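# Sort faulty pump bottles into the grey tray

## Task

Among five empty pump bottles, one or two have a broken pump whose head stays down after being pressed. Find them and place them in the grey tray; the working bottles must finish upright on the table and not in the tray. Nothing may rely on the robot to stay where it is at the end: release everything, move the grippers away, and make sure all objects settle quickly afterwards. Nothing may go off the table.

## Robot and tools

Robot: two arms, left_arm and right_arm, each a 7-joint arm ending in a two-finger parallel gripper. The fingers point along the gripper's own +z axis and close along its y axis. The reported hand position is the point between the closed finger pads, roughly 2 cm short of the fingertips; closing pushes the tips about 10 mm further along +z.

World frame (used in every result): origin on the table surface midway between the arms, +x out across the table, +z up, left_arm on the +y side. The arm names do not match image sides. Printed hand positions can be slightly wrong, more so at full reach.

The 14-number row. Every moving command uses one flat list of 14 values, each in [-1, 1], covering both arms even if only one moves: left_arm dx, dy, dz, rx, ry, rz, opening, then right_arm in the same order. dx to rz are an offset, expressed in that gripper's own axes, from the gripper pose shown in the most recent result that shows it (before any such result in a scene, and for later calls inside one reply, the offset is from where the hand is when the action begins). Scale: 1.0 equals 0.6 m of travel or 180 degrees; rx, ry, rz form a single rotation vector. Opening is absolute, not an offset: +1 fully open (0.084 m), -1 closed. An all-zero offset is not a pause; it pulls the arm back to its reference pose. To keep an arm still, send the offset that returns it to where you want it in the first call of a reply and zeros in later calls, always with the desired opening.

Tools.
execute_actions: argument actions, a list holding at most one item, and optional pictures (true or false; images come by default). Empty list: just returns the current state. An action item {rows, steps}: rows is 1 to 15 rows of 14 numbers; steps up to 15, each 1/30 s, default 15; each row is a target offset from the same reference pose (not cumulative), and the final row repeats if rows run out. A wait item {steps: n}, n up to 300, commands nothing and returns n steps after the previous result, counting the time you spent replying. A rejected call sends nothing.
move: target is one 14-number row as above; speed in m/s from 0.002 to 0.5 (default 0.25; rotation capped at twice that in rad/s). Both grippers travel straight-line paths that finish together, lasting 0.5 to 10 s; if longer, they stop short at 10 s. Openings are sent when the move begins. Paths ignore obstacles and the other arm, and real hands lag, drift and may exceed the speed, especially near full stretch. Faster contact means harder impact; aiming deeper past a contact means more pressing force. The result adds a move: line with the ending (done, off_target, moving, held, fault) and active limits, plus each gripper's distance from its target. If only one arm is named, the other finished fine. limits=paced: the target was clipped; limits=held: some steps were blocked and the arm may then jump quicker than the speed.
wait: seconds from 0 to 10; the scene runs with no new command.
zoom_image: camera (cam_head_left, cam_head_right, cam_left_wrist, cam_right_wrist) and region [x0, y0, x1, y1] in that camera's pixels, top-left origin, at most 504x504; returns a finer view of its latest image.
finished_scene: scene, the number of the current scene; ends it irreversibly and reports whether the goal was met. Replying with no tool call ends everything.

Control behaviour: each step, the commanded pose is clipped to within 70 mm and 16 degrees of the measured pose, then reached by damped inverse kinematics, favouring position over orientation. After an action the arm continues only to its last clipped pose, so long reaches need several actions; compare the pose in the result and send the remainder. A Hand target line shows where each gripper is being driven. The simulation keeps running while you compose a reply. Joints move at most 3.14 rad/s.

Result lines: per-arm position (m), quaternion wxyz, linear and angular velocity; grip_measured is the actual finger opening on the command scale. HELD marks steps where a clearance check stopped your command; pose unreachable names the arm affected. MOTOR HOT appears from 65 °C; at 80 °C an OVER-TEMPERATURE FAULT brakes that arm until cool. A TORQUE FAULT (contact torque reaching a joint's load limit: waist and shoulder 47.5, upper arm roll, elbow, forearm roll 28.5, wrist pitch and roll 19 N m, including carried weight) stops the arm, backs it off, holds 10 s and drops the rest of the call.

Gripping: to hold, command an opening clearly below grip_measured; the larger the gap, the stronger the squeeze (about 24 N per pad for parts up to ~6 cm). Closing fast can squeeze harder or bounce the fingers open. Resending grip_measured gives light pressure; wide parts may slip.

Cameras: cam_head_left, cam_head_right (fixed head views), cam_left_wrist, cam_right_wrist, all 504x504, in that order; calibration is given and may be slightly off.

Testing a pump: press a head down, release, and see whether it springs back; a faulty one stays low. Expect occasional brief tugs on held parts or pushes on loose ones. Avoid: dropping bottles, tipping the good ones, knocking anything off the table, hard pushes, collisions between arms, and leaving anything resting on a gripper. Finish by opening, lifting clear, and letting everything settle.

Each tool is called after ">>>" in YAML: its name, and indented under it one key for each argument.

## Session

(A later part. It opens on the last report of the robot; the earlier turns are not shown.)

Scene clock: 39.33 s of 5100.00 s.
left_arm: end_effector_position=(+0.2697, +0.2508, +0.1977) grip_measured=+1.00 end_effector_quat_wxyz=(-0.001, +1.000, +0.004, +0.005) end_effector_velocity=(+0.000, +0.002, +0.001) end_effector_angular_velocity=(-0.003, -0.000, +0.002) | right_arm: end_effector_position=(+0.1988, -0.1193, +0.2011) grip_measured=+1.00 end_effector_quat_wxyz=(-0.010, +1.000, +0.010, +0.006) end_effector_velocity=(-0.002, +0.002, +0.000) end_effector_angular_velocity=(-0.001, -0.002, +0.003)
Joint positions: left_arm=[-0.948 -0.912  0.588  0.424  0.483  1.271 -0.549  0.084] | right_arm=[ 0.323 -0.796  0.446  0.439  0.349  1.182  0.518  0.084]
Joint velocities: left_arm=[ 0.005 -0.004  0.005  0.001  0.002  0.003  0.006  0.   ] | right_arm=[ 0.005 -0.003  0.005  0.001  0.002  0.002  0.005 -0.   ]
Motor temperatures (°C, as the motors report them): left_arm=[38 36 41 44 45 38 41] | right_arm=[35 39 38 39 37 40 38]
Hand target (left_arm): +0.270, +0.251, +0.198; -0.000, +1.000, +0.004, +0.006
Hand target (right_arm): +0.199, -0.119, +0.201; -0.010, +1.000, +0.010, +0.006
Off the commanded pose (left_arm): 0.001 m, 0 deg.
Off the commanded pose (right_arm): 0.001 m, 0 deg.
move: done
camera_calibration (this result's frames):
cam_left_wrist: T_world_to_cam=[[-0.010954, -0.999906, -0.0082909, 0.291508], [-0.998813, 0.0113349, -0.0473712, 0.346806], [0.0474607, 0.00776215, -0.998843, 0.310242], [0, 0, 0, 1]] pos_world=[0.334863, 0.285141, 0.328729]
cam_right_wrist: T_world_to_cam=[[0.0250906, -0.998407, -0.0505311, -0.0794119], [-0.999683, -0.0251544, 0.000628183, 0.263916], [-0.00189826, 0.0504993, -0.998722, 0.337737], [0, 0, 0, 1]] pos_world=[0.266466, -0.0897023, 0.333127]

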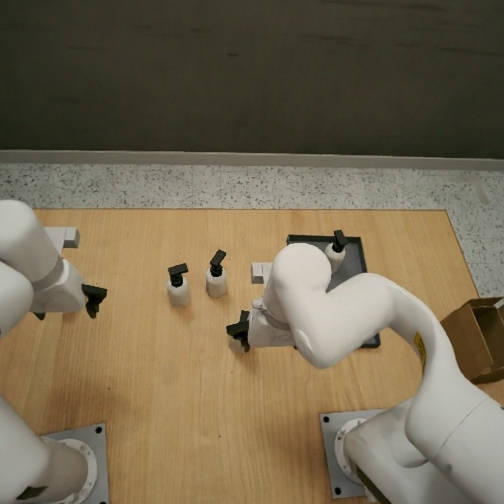

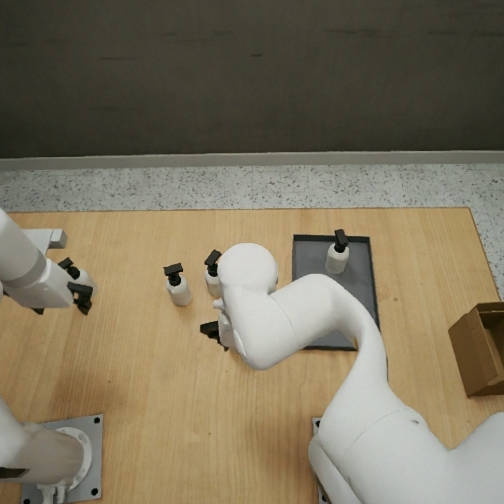

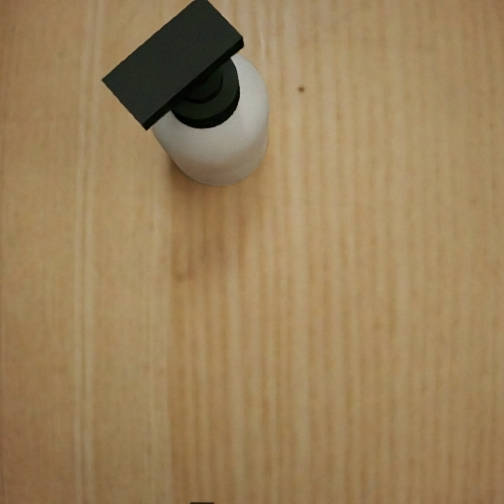

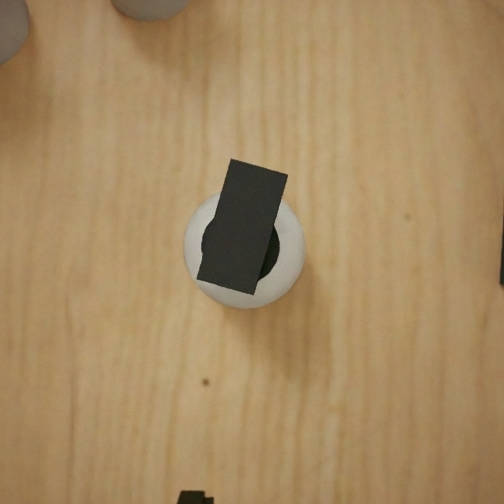

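>>> move:
  target: [0,0,0,0,0,0,1, 0.119,-0.066,0,0,0,0,1]

>>> move:
  target: [0,0,0,0,0,0,1, 0,0,0.21,0,0,0,1]
  speed: 0.15

>>> move:
  target: [0,0,0,0,0,0,1, 0,0,0,0,0,0,-0.4]

>>> move:
  target: [0,0,0,0,0,0,1, 0,0,-0.1,0,0,0,-0.4]
  speed: 0.2

>>> move:
  target: [0,0,0,0,0,0,1, 0.15,0.4,0,0,0,0,-0.4]

>>> move:
  target: [0,0,0,0,0,0,1, 0,0,0.083,0,0,0,-0.4]
  speed: 0.08

>>> move:
  target: [0,0,0,0,0,0,1, 0,0,0,0,0,0,1]

>>> move:
  target: [0,0,0,0,0,0,1, 0,0,-0.22,0,0,0,1]

Scene clock: 42.00 s of 5100.00 s.
left_arm: end_effector_position=(+0.2697, +0.2508, +0.1977) grip_measured=+1.00 end_effector_quat_wxyz=(-0.001, +1.000, +0.004, +0.005) end_effector_velocity=(-0.001, -0.000, -0.001) end_effector_angular_velocity=(+0.000, +0.003, -0.002) | right_arm: end_effector_position=(+0.2695, -0.0785, +0.2026) grip_measured=+1.00 end_effector_quat_wxyz=(-0.010, +1.000, +0.009, +0.006) end_effector_velocity=(+0.002, -0.000, -0.000) end_effector_angular_velocity=(-0.001, +0.001, -0.004)
Joint positions: left_arm=[-0.948 -0.912  0.588  0.424  0.483  1.271 -0.549  0.084] | right_arm=[ 0.202 -0.463  0.508  0.649  0.262  1.052  0.54   0.084]
Joint velocities: left_arm=[ 0.    -0.     0.001 -0.003 -0.     0.     0.001  0.   ] | right_arm=[-0.003  0.006  0.     0.004 -0.003 -0.     0.003  0.   ]
Motor temperatures (°C, as the motors report them): left_arm=[38 36 41 44 45 38 41] | right_arm=[35 39 38 39 37 40 38]
Hand target (left_arm): +0.270, +0.251, +0.198; -0.001, +1.000, +0.004, +0.005
Hand target (right_arm): +0.270, -0.078, +0.202; -0.010, +1.000, +0.009, +0.006
Off the commanded pose (left_arm): 0.000 m, 0 deg.
Off the commanded pose (right_arm): 0.000 m, 0 deg.
move: done
camera_calibration (this result's frames):
cam_left_wrist: T_world_to_cam=[[-0.0109496, -0.999906, -0.00828792, 0.291507], [-0.998813, 0.0113303, -0.0473738, 0.346808], [0.0474632, 0.00775936, -0.998843, 0.310243], [0, 0, 0, 1]] pos_world=[0.334863, 0.285143, 0.32873]
cam_right_wrist: T_world_to_cam=[[0.0248011, -0.998407, -0.0506754, -0.0403], [-0.999692, -0.0248364, 0.0000667989, 0.33576], [-0.00132529, 0.0506581, -0.998715, 0.337125], [0, 0, 0, 1]] pos_world=[0.337103, -0.0489748, 0.334627]

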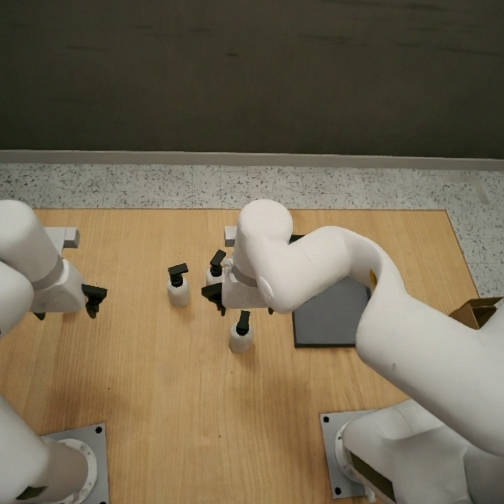

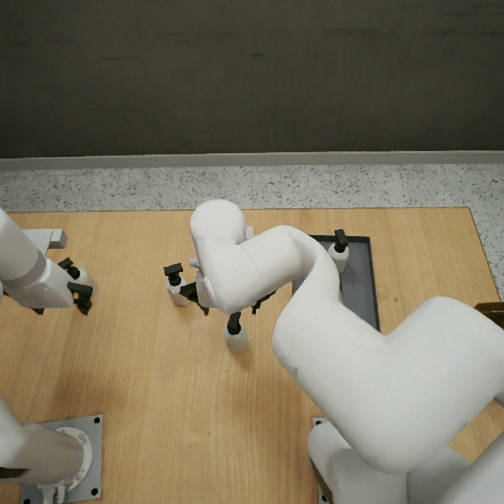

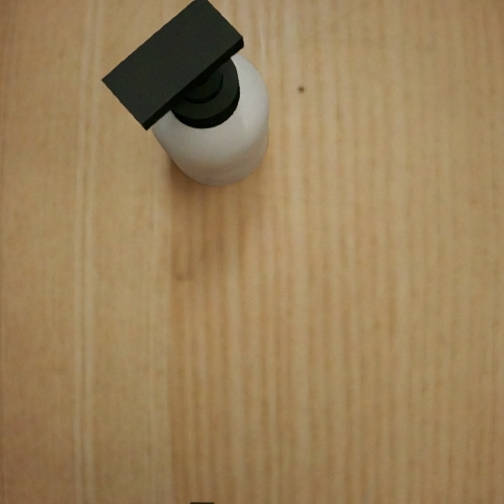

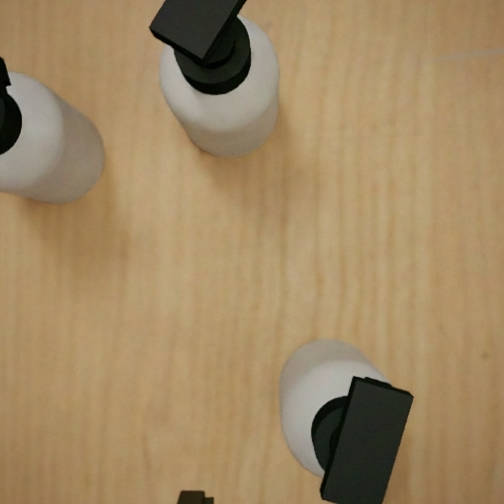

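Scene clock: 43.30 s of 5100.00 s.
left_arm: end_effector_position=(+0.2697, +0.2508, +0.1977) grip_measured=+1.00 end_effector_quat_wxyz=(-0.001, +1.000, +0.004, +0.005) end_effector_velocity=(-0.000, +0.000, -0.001) end_effector_angular_velocity=(+0.000, +0.001, +0.001) | right_arm: end_effector_position=(+0.2711, -0.0759, +0.0767) grip_measured=+1.00 end_effector_quat_wxyz=(-0.011, +1.000, +0.009, +0.006) end_effector_velocity=(-0.001, -0.000, -0.002) end_effector_angular_velocity=(-0.003, +0.001, +0.001)
Joint positions: left_arm=[-0.948 -0.912  0.588  0.424  0.483  1.271 -0.549  0.084] | right_arm=[ 0.155 -0.162  0.626  0.474  0.182  0.588  0.629  0.084]
Joint velocities: left_arm=[ 0.    -0.     0.001 -0.001 -0.    -0.    -0.001  0.   ] | right_arm=[-0.001  0.006  0.003 -0.001 -0.008 -0.004  0.007 -0.   ]
Motor temperatures (°C, as the motors report them): left_arm=[38 36 41 44 45 38 41] | right_arm=[35 39 38 39 37 40 38]
Hand target (left_arm): +0.270, +0.251, +0.198; -0.001, +1.000, +0.004, +0.005
Hand target (right_arm): +0.271, -0.076, +0.076; -0.010, +1.000, +0.009, +0.006
Off the commanded pose (left_arm): 0.000 m, 0 deg.
Off the commanded pose (right_arm): 0.000 m, 0 deg.
move: done
camera_calibration (this result's frames):
cam_left_wrist: T_world_to_cam=[[-0.0109496, -0.999906, -0.00828798, 0.291508], [-0.998813, 0.0113303, -0.0473737, 0.346808], [0.0474631, 0.00775942, -0.998843, 0.310243], [0, 0, 0, 1]] pos_world=[0.334863, 0.285143, 0.32873]
cam_right_wrist: T_world_to_cam=[[0.024485, -0.998381, -0.0513377, -0.0439193], [-0.9997, -0.0244896, -0.000538709, 0.337498], [-0.000719403, 0.0513354, -0.998681, 0.211221], [0, 0, 0, 1]] pos_world=[0.338625, -0.0464261, 0.20887]

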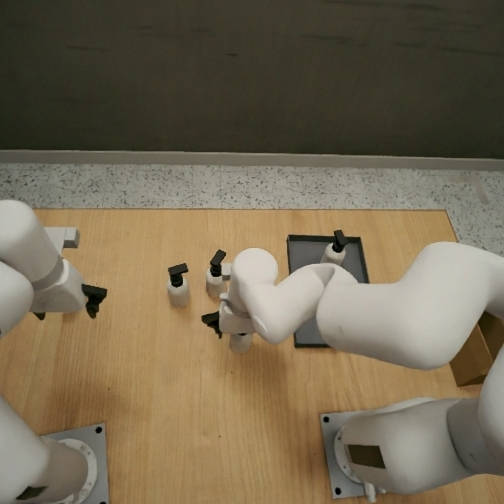

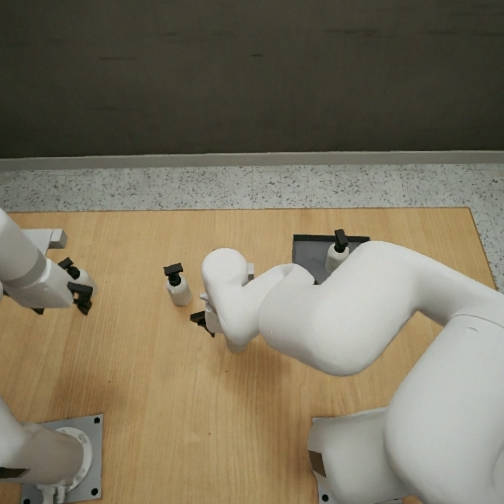

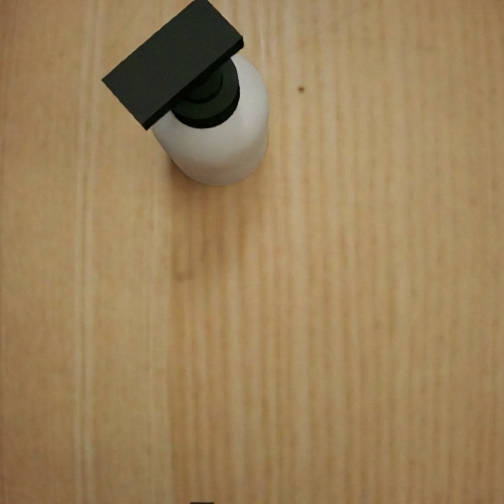

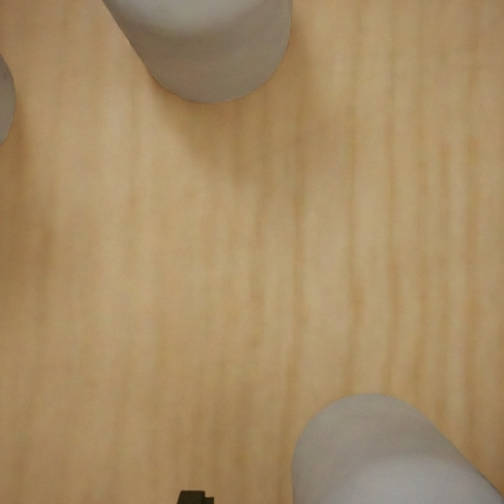

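Scene clock: 43.80 s of 5100.00 s.
left_arm: end_effector_position=(+0.2697, +0.2508, +0.1977) grip_measured=+1.00 end_effector_quat_wxyz=(-0.001, +1.000, +0.004, +0.005) end_effector_velocity=(-0.000, +0.000, -0.000) end_effector_angular_velocity=(+0.000, +0.000, +0.001) | right_arm: end_effector_position=(+0.2713, -0.0758, +0.0769) grip_measured=+0.12 end_effector_quat_wxyz=(-0.011, +1.000, +0.009, +0.007) end_effector_velocity=(+0.000, +0.000, +0.000) end_effector_angular_velocity=(+0.000, -0.000, -0.002)
Joint positions: left_arm=[-0.948 -0.912  0.588  0.424  0.483  1.271 -0.549  0.084] | right_arm=[ 0.155 -0.162  0.626  0.474  0.182  0.588  0.629  0.049]
Joint velocities: left_arm=[ 0.    -0.     0.    -0.     0.    -0.    -0.001 -0.   ] | right_arm=[ 0.     0.001 -0.     0.001 -0.    -0.     0.002  0.   ]
Motor temperatures (°C, as the motors report them): left_arm=[38 36 41 44 45 38 41] | right_arm=[35 39 38 39 37 40 38]
Hand target (left_arm): +0.270, +0.251, +0.198; -0.001, +1.000, +0.004, +0.005
Hand target (right_arm): +0.271, -0.076, +0.077; -0.011, +1.000, +0.009, +0.006
Off the commanded pose (left_arm): 0.000 m, 0 deg.
Off the commanded pose (right_arm): 0.000 m, 0 deg.
move: done
camera_calibration (this result's frames):
cam_left_wrist: T_world_to_cam=[[-0.0109497, -0.999906, -0.00828791, 0.291508], [-0.998813, 0.0113304, -0.0473738, 0.346808], [0.0474632, 0.00775934, -0.998843, 0.310243], [0, 0, 0, 1]] pos_world=[0.334863, 0.285143, 0.32873]
cam_right_wrist: T_world_to_cam=[[0.0244894, -0.998367, -0.0516143, -0.043782], [-0.9997, -0.0244712, -0.000984929, 0.337684], [-0.000279744, 0.0516229, -0.998667, 0.211273], [0, 0, 0, 1]] pos_world=[0.338714, -0.0463535, 0.209064]

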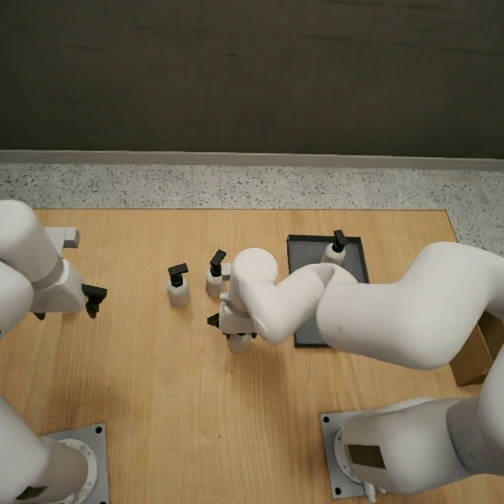

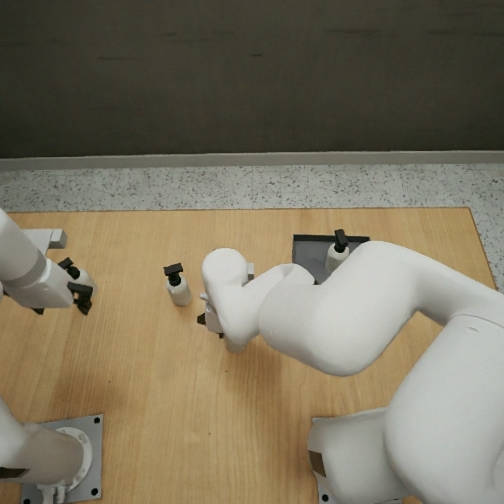

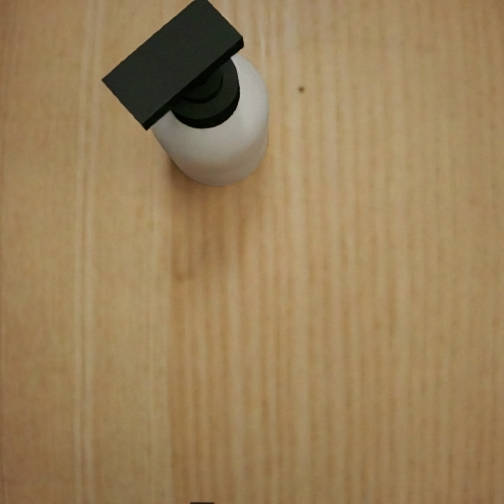

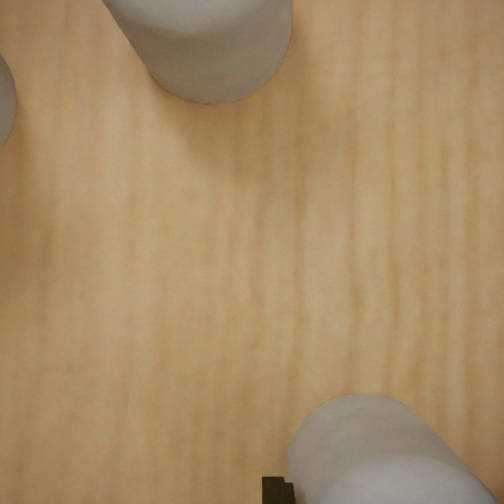

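Scene clock: 44.67 s of 5100.00 s.
left_arm: end_effector_position=(+0.2697, +0.2508, +0.1977) grip_measured=+1.00 end_effector_quat_wxyz=(-0.001, +1.000, +0.004, +0.005) end_effector_velocity=(+0.000, -0.000, +0.000) end_effector_angular_velocity=(+0.000, -0.000, +0.002) | right_arm: end_effector_position=(+0.2703, -0.0771, +0.1366) grip_measured=+0.12 end_effector_quat_wxyz=(-0.011, +1.000, +0.009, +0.006) end_effector_velocity=(+0.000, +0.001, +0.002) end_effector_angular_velocity=(+0.002, -0.002, +0.001)
Joint positions: left_arm=[-0.948 -0.912  0.588  0.424  0.483  1.271 -0.549  0.084] | right_arm=[ 0.187 -0.342  0.572  0.538  0.26   0.822  0.56   0.049]
Joint velocities: left_arm=[ 0.     0.    -0.001  0.    -0.    -0.    -0.002  0.   ] | right_arm=[ 0.001 -0.004 -0.001  0.003  0.001  0.004 -0.001 -0.   ]
Motor temperatures (°C, as the motors report them): left_arm=[38 36 41 44 45 38 41] | right_arm=[35 39 38 39 37 40 38]
Hand target (left_arm): +0.270, +0.251, +0.198; -0.001, +1.000, +0.004, +0.005
Hand target (right_arm): +0.270, -0.077, +0.137; -0.011, +1.000, +0.009, +0.007
Off the commanded pose (left_arm): 0.000 m, 0 deg.
Off the commanded pose (right_arm): 0.000 m, 0 deg.
move: done
camera_calibration (this result's frames):
cam_left_wrist: T_world_to_cam=[[-0.0109497, -0.999906, -0.00828793, 0.291508], [-0.998813, 0.0113304, -0.0473739, 0.346808], [0.0474634, 0.00775936, -0.998843, 0.310243], [0, 0, 0, 1]] pos_world=[0.334863, 0.285143, 0.32873]
cam_right_wrist: T_world_to_cam=[[0.0247011, -0.998389, -0.0510783, -0.0421821], [-0.999694, -0.0247224, -0.000214874, 0.336638], [-0.00104825, 0.051068, -0.998695, 0.271129], [0, 0, 0, 1]] pos_world=[0.337862, -0.0476377, 0.268693]

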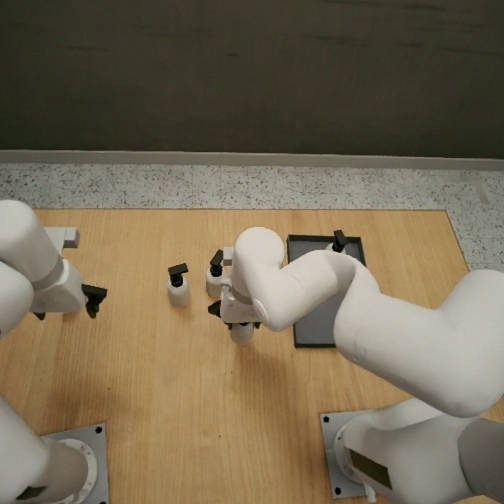

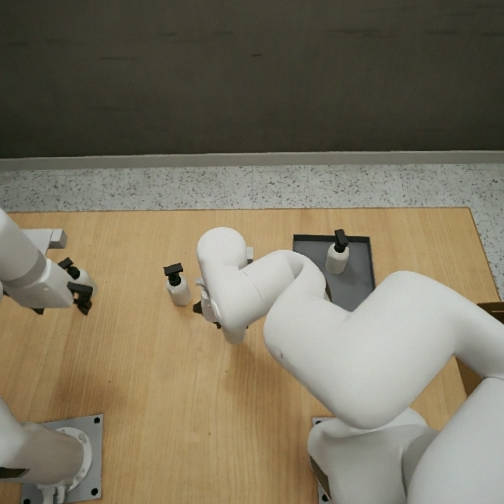

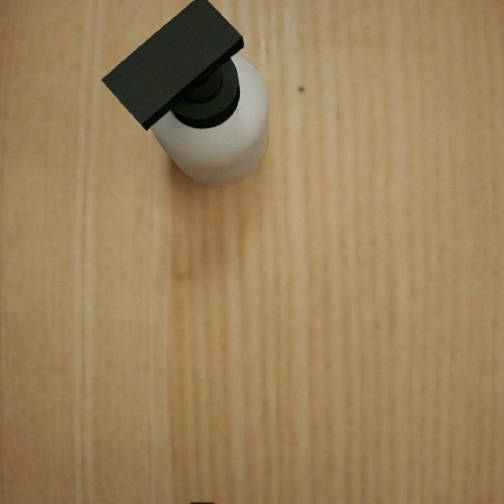

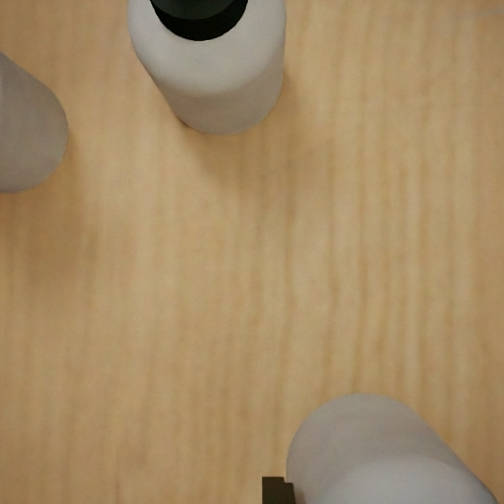

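Scene clock: 46.17 s of 5100.00 s.
left_arm: end_effector_position=(+0.2697, +0.2508, +0.1977) grip_measured=+1.00 end_effector_quat_wxyz=(-0.001, +1.000, +0.004, +0.005) end_effector_velocity=(+0.000, +0.000, +0.000) end_effector_angular_velocity=(-0.001, -0.001, +0.001) | right_arm: end_effector_position=(+0.3650, -0.3159, +0.1331) grip_measured=+0.12 end_effector_quat_wxyz=(-0.010, +1.000, +0.010, +0.007) end_effector_velocity=(+0.001, -0.004, +0.000) end_effector_angular_velocity=(+0.002, -0.001, -0.007)
Joint positions: left_arm=[-0.948 -0.912  0.588  0.424  0.483  1.271 -0.549  0.084] | right_arm=[-0.13  -0.306  0.127  0.511  0.08   0.802 -0.061  0.049]
Joint velocities: left_arm=[ 0.    -0.     0.     0.001 -0.    -0.     0.     0.   ] | right_arm=[-0.007  0.003 -0.005  0.003 -0.    -0.001 -0.005 -0.   ]
Motor temperatures (°C, as the motors report them): left_arm=[38 36 41 44 45 38 41] | right_arm=[35 39 38 39 37 40 38]
Hand target (left_arm): +0.270, +0.251, +0.198; -0.001, +1.000, +0.004, +0.005
Hand target (right_arm): +0.365, -0.316, +0.133; -0.010, +1.000, +0.009, +0.007
Off the commanded pose (left_arm): 0.000 m, 0 deg.
Off the commanded pose (right_arm): 0.001 m, 0 deg.
move: done
camera_calibration (this result's frames):
cam_left_wrist: T_world_to_cam=[[-0.0109497, -0.999906, -0.008288, 0.291508], [-0.998813, 0.0113304, -0.047374, 0.346808], [0.0474634, 0.00775943, -0.998843, 0.310243], [0, 0, 0, 1]] pos_world=[0.334863, 0.285143, 0.32873]
cam_right_wrist: T_world_to_cam=[[0.0254764, -0.998474, -0.048997, -0.283658], [-0.999675, -0.0254465, -0.00123344, 0.425332], [-0.0000152463, 0.0490125, -0.998798, 0.278883], [0, 0, 0, 1]] pos_world=[0.432425, -0.286071, 0.265174]

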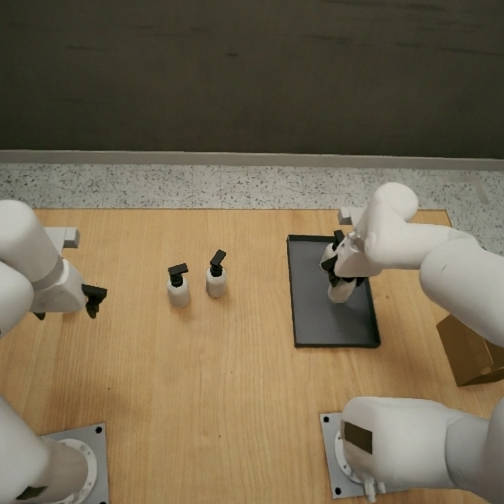

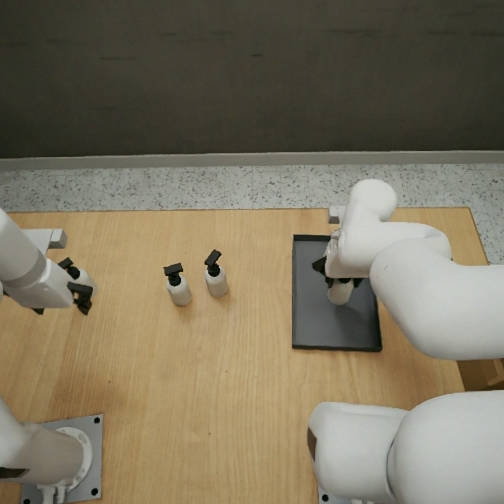

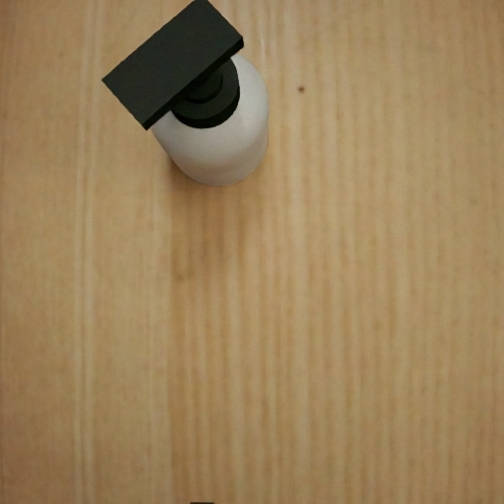

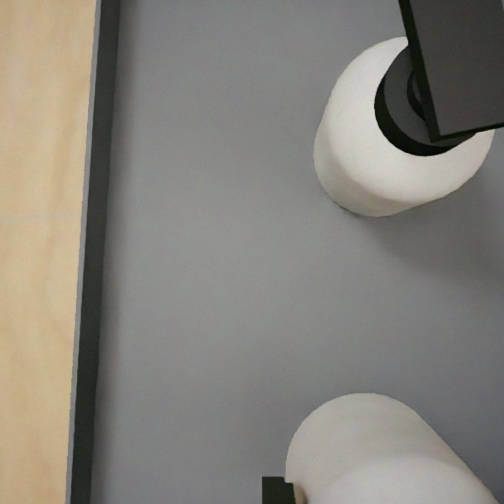

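Scene clock: 47.17 s of 5100.00 s.
left_arm: end_effector_position=(+0.2697, +0.2508, +0.1977) grip_measured=+1.00 end_effector_quat_wxyz=(-0.001, +1.000, +0.004, +0.005) end_effector_velocity=(+0.000, -0.000, +0.000) end_effector_angular_velocity=(-0.000, -0.001, +0.000) | right_arm: end_effector_position=(+0.3658, -0.3150, +0.0835) grip_measured=+0.12 end_effector_quat_wxyz=(-0.009, +1.000, +0.010, +0.007) end_effector_velocity=(+0.001, -0.001, -0.001) end_effector_angular_velocity=(+0.000, -0.002, -0.002)
Joint positions: left_arm=[-0.948 -0.912  0.588  0.424  0.483  1.271 -0.549  0.084] | right_arm=[-0.131 -0.176  0.137  0.456  0.074  0.618 -0.053  0.049]
Joint velocities: left_arm=[-0.    -0.    -0.     0.001 -0.     0.    -0.    -0.   ] | right_arm=[-0.002  0.003  0.    -0.     0.    -0.005  0.     0.   ]
Motor temperatures (°C, as the motors report them): left_arm=[38 36 41 44 45 38 41] | right_arm=[35 39 38 39 37 40 38]
Hand target (left_arm): +0.270, +0.251, +0.198; -0.001, +1.000, +0.004, +0.005
Hand target (right_arm): +0.366, -0.315, +0.083; -0.009, +1.000, +0.010, +0.007
Off the commanded pose (left_arm): 0.000 m, 0 deg.
Off the commanded pose (right_arm): 0.000 m, 0 deg.
move: done
camera_calibration (this result's frames):
cam_left_wrist: T_world_to_cam=[[-0.0109497, -0.999906, -0.00828809, 0.291508], [-0.998813, 0.0113304, -0.047374, 0.346808], [0.0474634, 0.00775952, -0.998843, 0.310243], [0, 0, 0, 1]] pos_world=[0.334863, 0.285143, 0.32873]
cam_right_wrist: T_world_to_cam=[[0.0254224, -0.998483, -0.0488426, -0.285192], [-0.999677, -0.0253599, -0.00189866, 0.42618], [0.000657134, 0.0488751, -0.998805, 0.229022], [0, 0, 0, 1]] pos_world=[0.433142, -0.285145, 0.215628]

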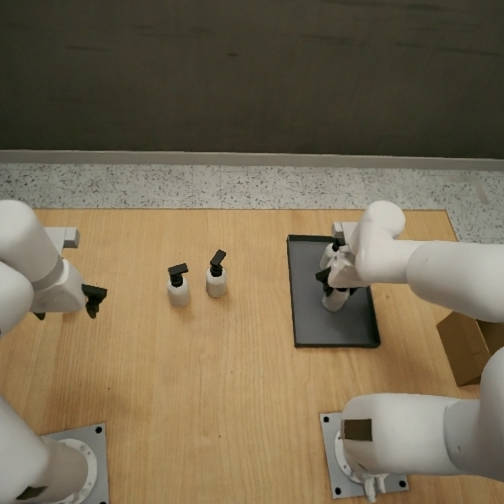

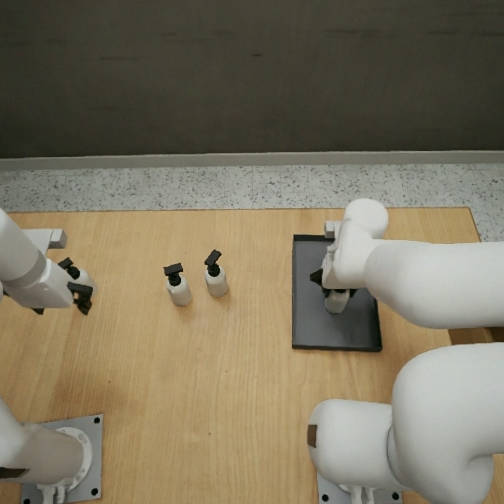

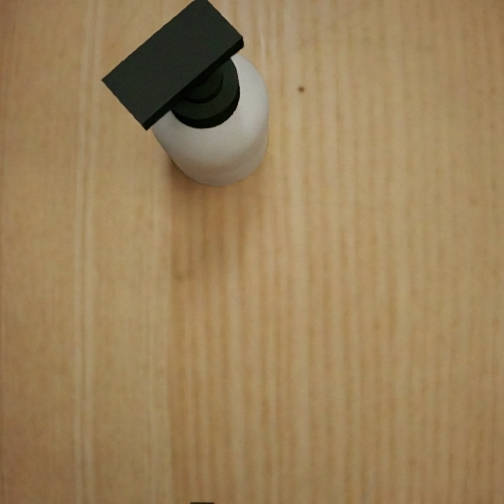

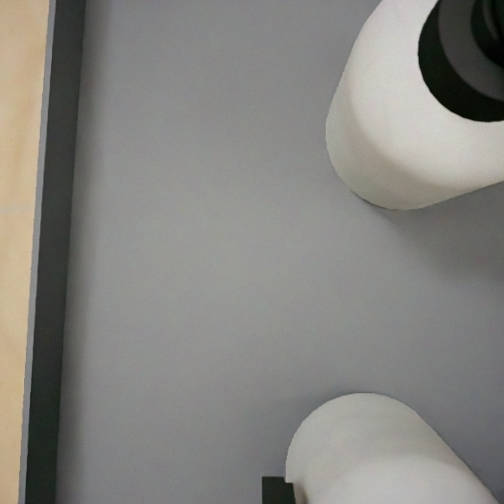

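Scene clock: 47.67 s of 5100.00 s.
left_arm: end_effector_position=(+0.2697, +0.2508, +0.1977) grip_measured=+1.00 end_effector_quat_wxyz=(-0.001, +1.000, +0.004, +0.005) end_effector_velocity=(+0.000, +0.000, +0.000) end_effector_angular_velocity=(-0.000, -0.000, +0.001) | right_arm: end_effector_position=(+0.3658, -0.3150, +0.0835) grip_measured=+1.00 end_effector_quat_wxyz=(-0.009, +1.000, +0.010, +0.007) end_effector_velocity=(+0.000, +0.000, -0.000) end_effector_angular_velocity=(+0.000, -0.000, -0.000)
Joint positions: left_arm=[-0.948 -0.912  0.588  0.424  0.483  1.271 -0.549  0.084] | right_arm=[-0.131 -0.176  0.137  0.456  0.074  0.618 -0.053  0.084]
Joint velocities: left_arm=[ 0.    -0.     0.     0.     0.     0.    -0.001  0.   ] | right_arm=[ 0.001  0.    -0.001  0.    -0.    -0.     0.001  0.   ]
Motor temperatures (°C, as the motors report them): left_arm=[38 36 41 44 45 38 41] | right_arm=[35 39 38 39 37 40 38]
Hand target (left_arm): +0.270, +0.251, +0.198; -0.001, +1.000, +0.004, +0.005
Hand target (right_arm): +0.366, -0.315, +0.083; -0.009, +1.000, +0.010, +0.007
Off the commanded pose (left_arm): 0.000 m, 0 deg.
Off the commanded pose (right_arm): 0.000 m, 0 deg.
move: done
camera_calibration (this result's frames):
cam_left_wrist: T_world_to_cam=[[-0.0109494, -0.999906, -0.00828814, 0.291508], [-0.998813, 0.0113301, -0.0473738, 0.346808], [0.0474633, 0.00775958, -0.998843, 0.310243], [0, 0, 0, 1]] pos_world=[0.334863, 0.285143, 0.32873]
cam_right_wrist: T_world_to_cam=[[0.025424, -0.998483, -0.0488392, -0.285193], [-0.999677, -0.0253602, -0.00192705, 0.426189], [0.000685555, 0.0488724, -0.998805, 0.229021], [0, 0, 0, 1]] pos_world=[0.433144, -0.285145, 0.21564]

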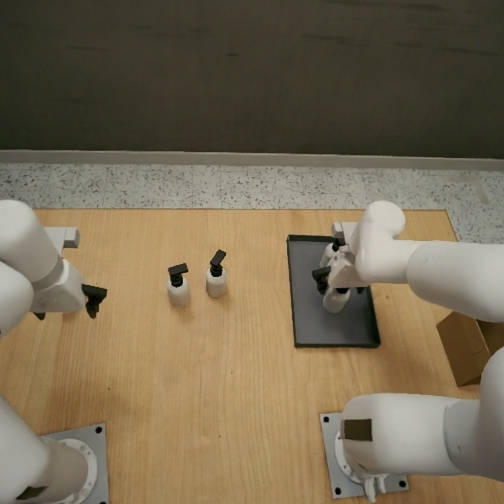

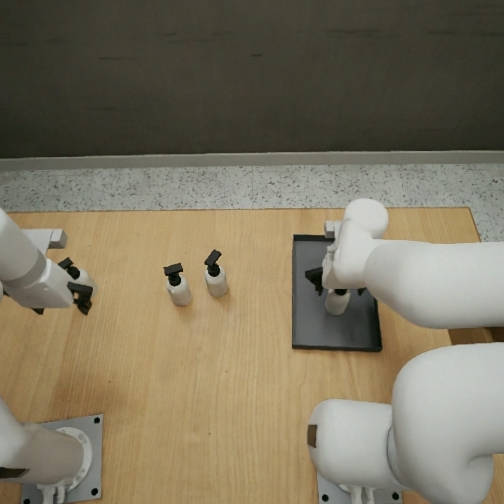

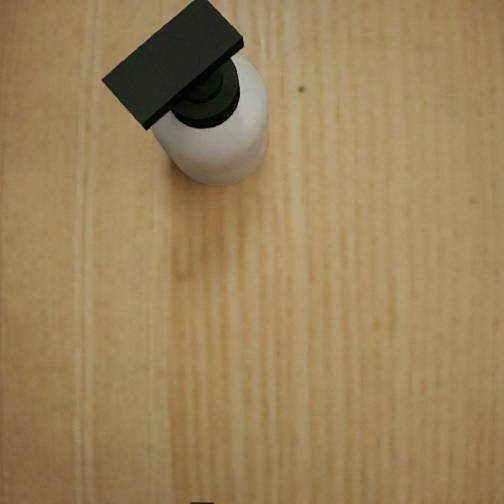

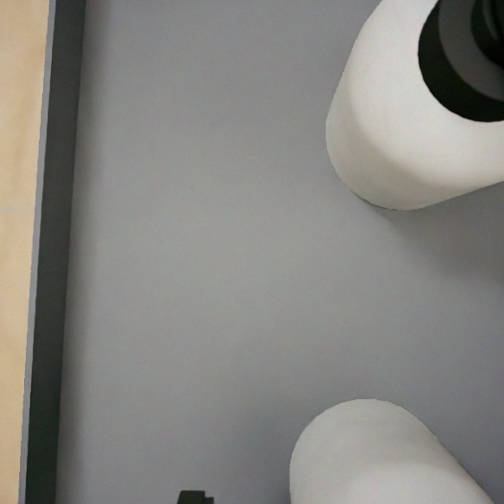

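Scene clock: 48.67 s of 5100.00 s.
left_arm: end_effector_position=(+0.2697, +0.2508, +0.1977) grip_measured=+1.00 end_effector_quat_wxyz=(-0.001, +1.000, +0.004, +0.005) end_effector_velocity=(+0.000, -0.000, +0.000) end_effector_angular_velocity=(+0.000, -0.001, -0.000) | right_arm: end_effector_position=(+0.3638, -0.3175, +0.2148) grip_measured=+1.00 end_effector_quat_wxyz=(-0.010, +1.000, +0.010, +0.006) end_effector_velocity=(+0.002, -0.000, +0.005) end_effector_angular_velocity=(-0.000, -0.007, -0.001)
Joint positions: left_arm=[-0.948 -0.912  0.588  0.424  0.483  1.271 -0.549  0.084] | right_arm=[-0.133 -0.438  0.112  0.656  0.076  1.08  -0.065  0.084]
Joint velocities: left_arm=[ 0.     0.    -0.001  0.    -0.    -0.     0.    -0.   ] | right_arm=[-0.001 -0.004  0.     0.01  -0.     0.007  0.001  0.   ]
Motor temperatures (°C, as the motors report them): left_arm=[38 36 41 44 45 38 41] | right_arm=[35 39 38 39 37 40 38]
Hand target (left_arm): +0.270, +0.251, +0.198; -0.001, +1.000, +0.004, +0.005
Hand target (right_arm): +0.364, -0.317, +0.216; -0.010, +1.000, +0.010, +0.007
Off the commanded pose (left_arm): 0.000 m, 0 deg.
Off the commanded pose (right_arm): 0.001 m, 0 deg.
move: done
camera_calibration (this result's frames):
cam_left_wrist: T_world_to_cam=[[-0.0109493, -0.999906, -0.00828821, 0.291508], [-0.998813, 0.01133, -0.0473738, 0.346808], [0.0474632, 0.00775966, -0.998843, 0.310243], [0, 0, 0, 1]] pos_world=[0.334863, 0.285143, 0.32873]
cam_right_wrist: T_world_to_cam=[[0.025513, -0.998465, -0.0491671, -0.281151], [-0.999674, -0.0255339, -0.000202739, 0.423908], [-0.001053, 0.0491563, -0.998791, 0.36105], [0, 0, 0, 1]] pos_world=[0.431323, -0.287643, 0.346876]

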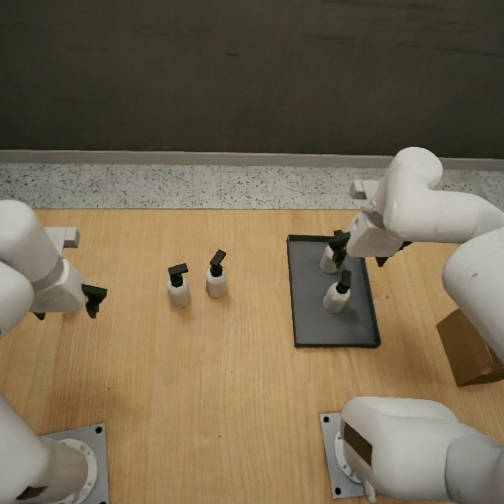

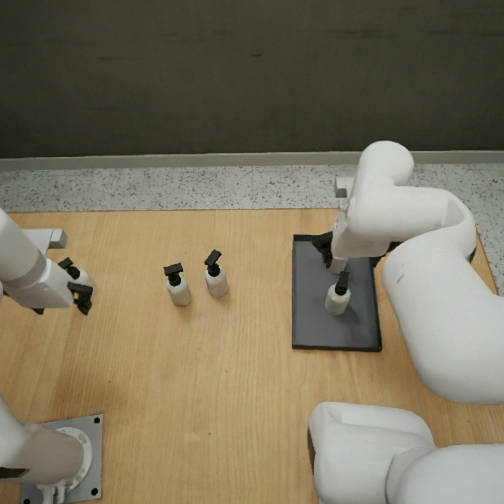

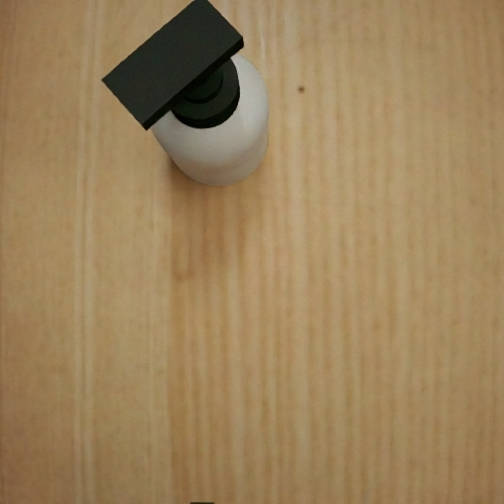

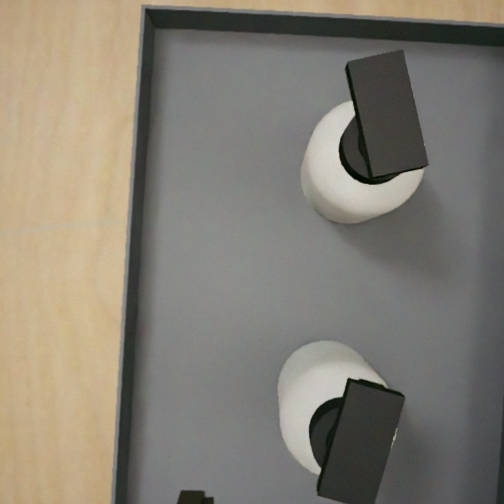

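>>> finished_scene:
  scene: 1

The scene is finished: the task was done.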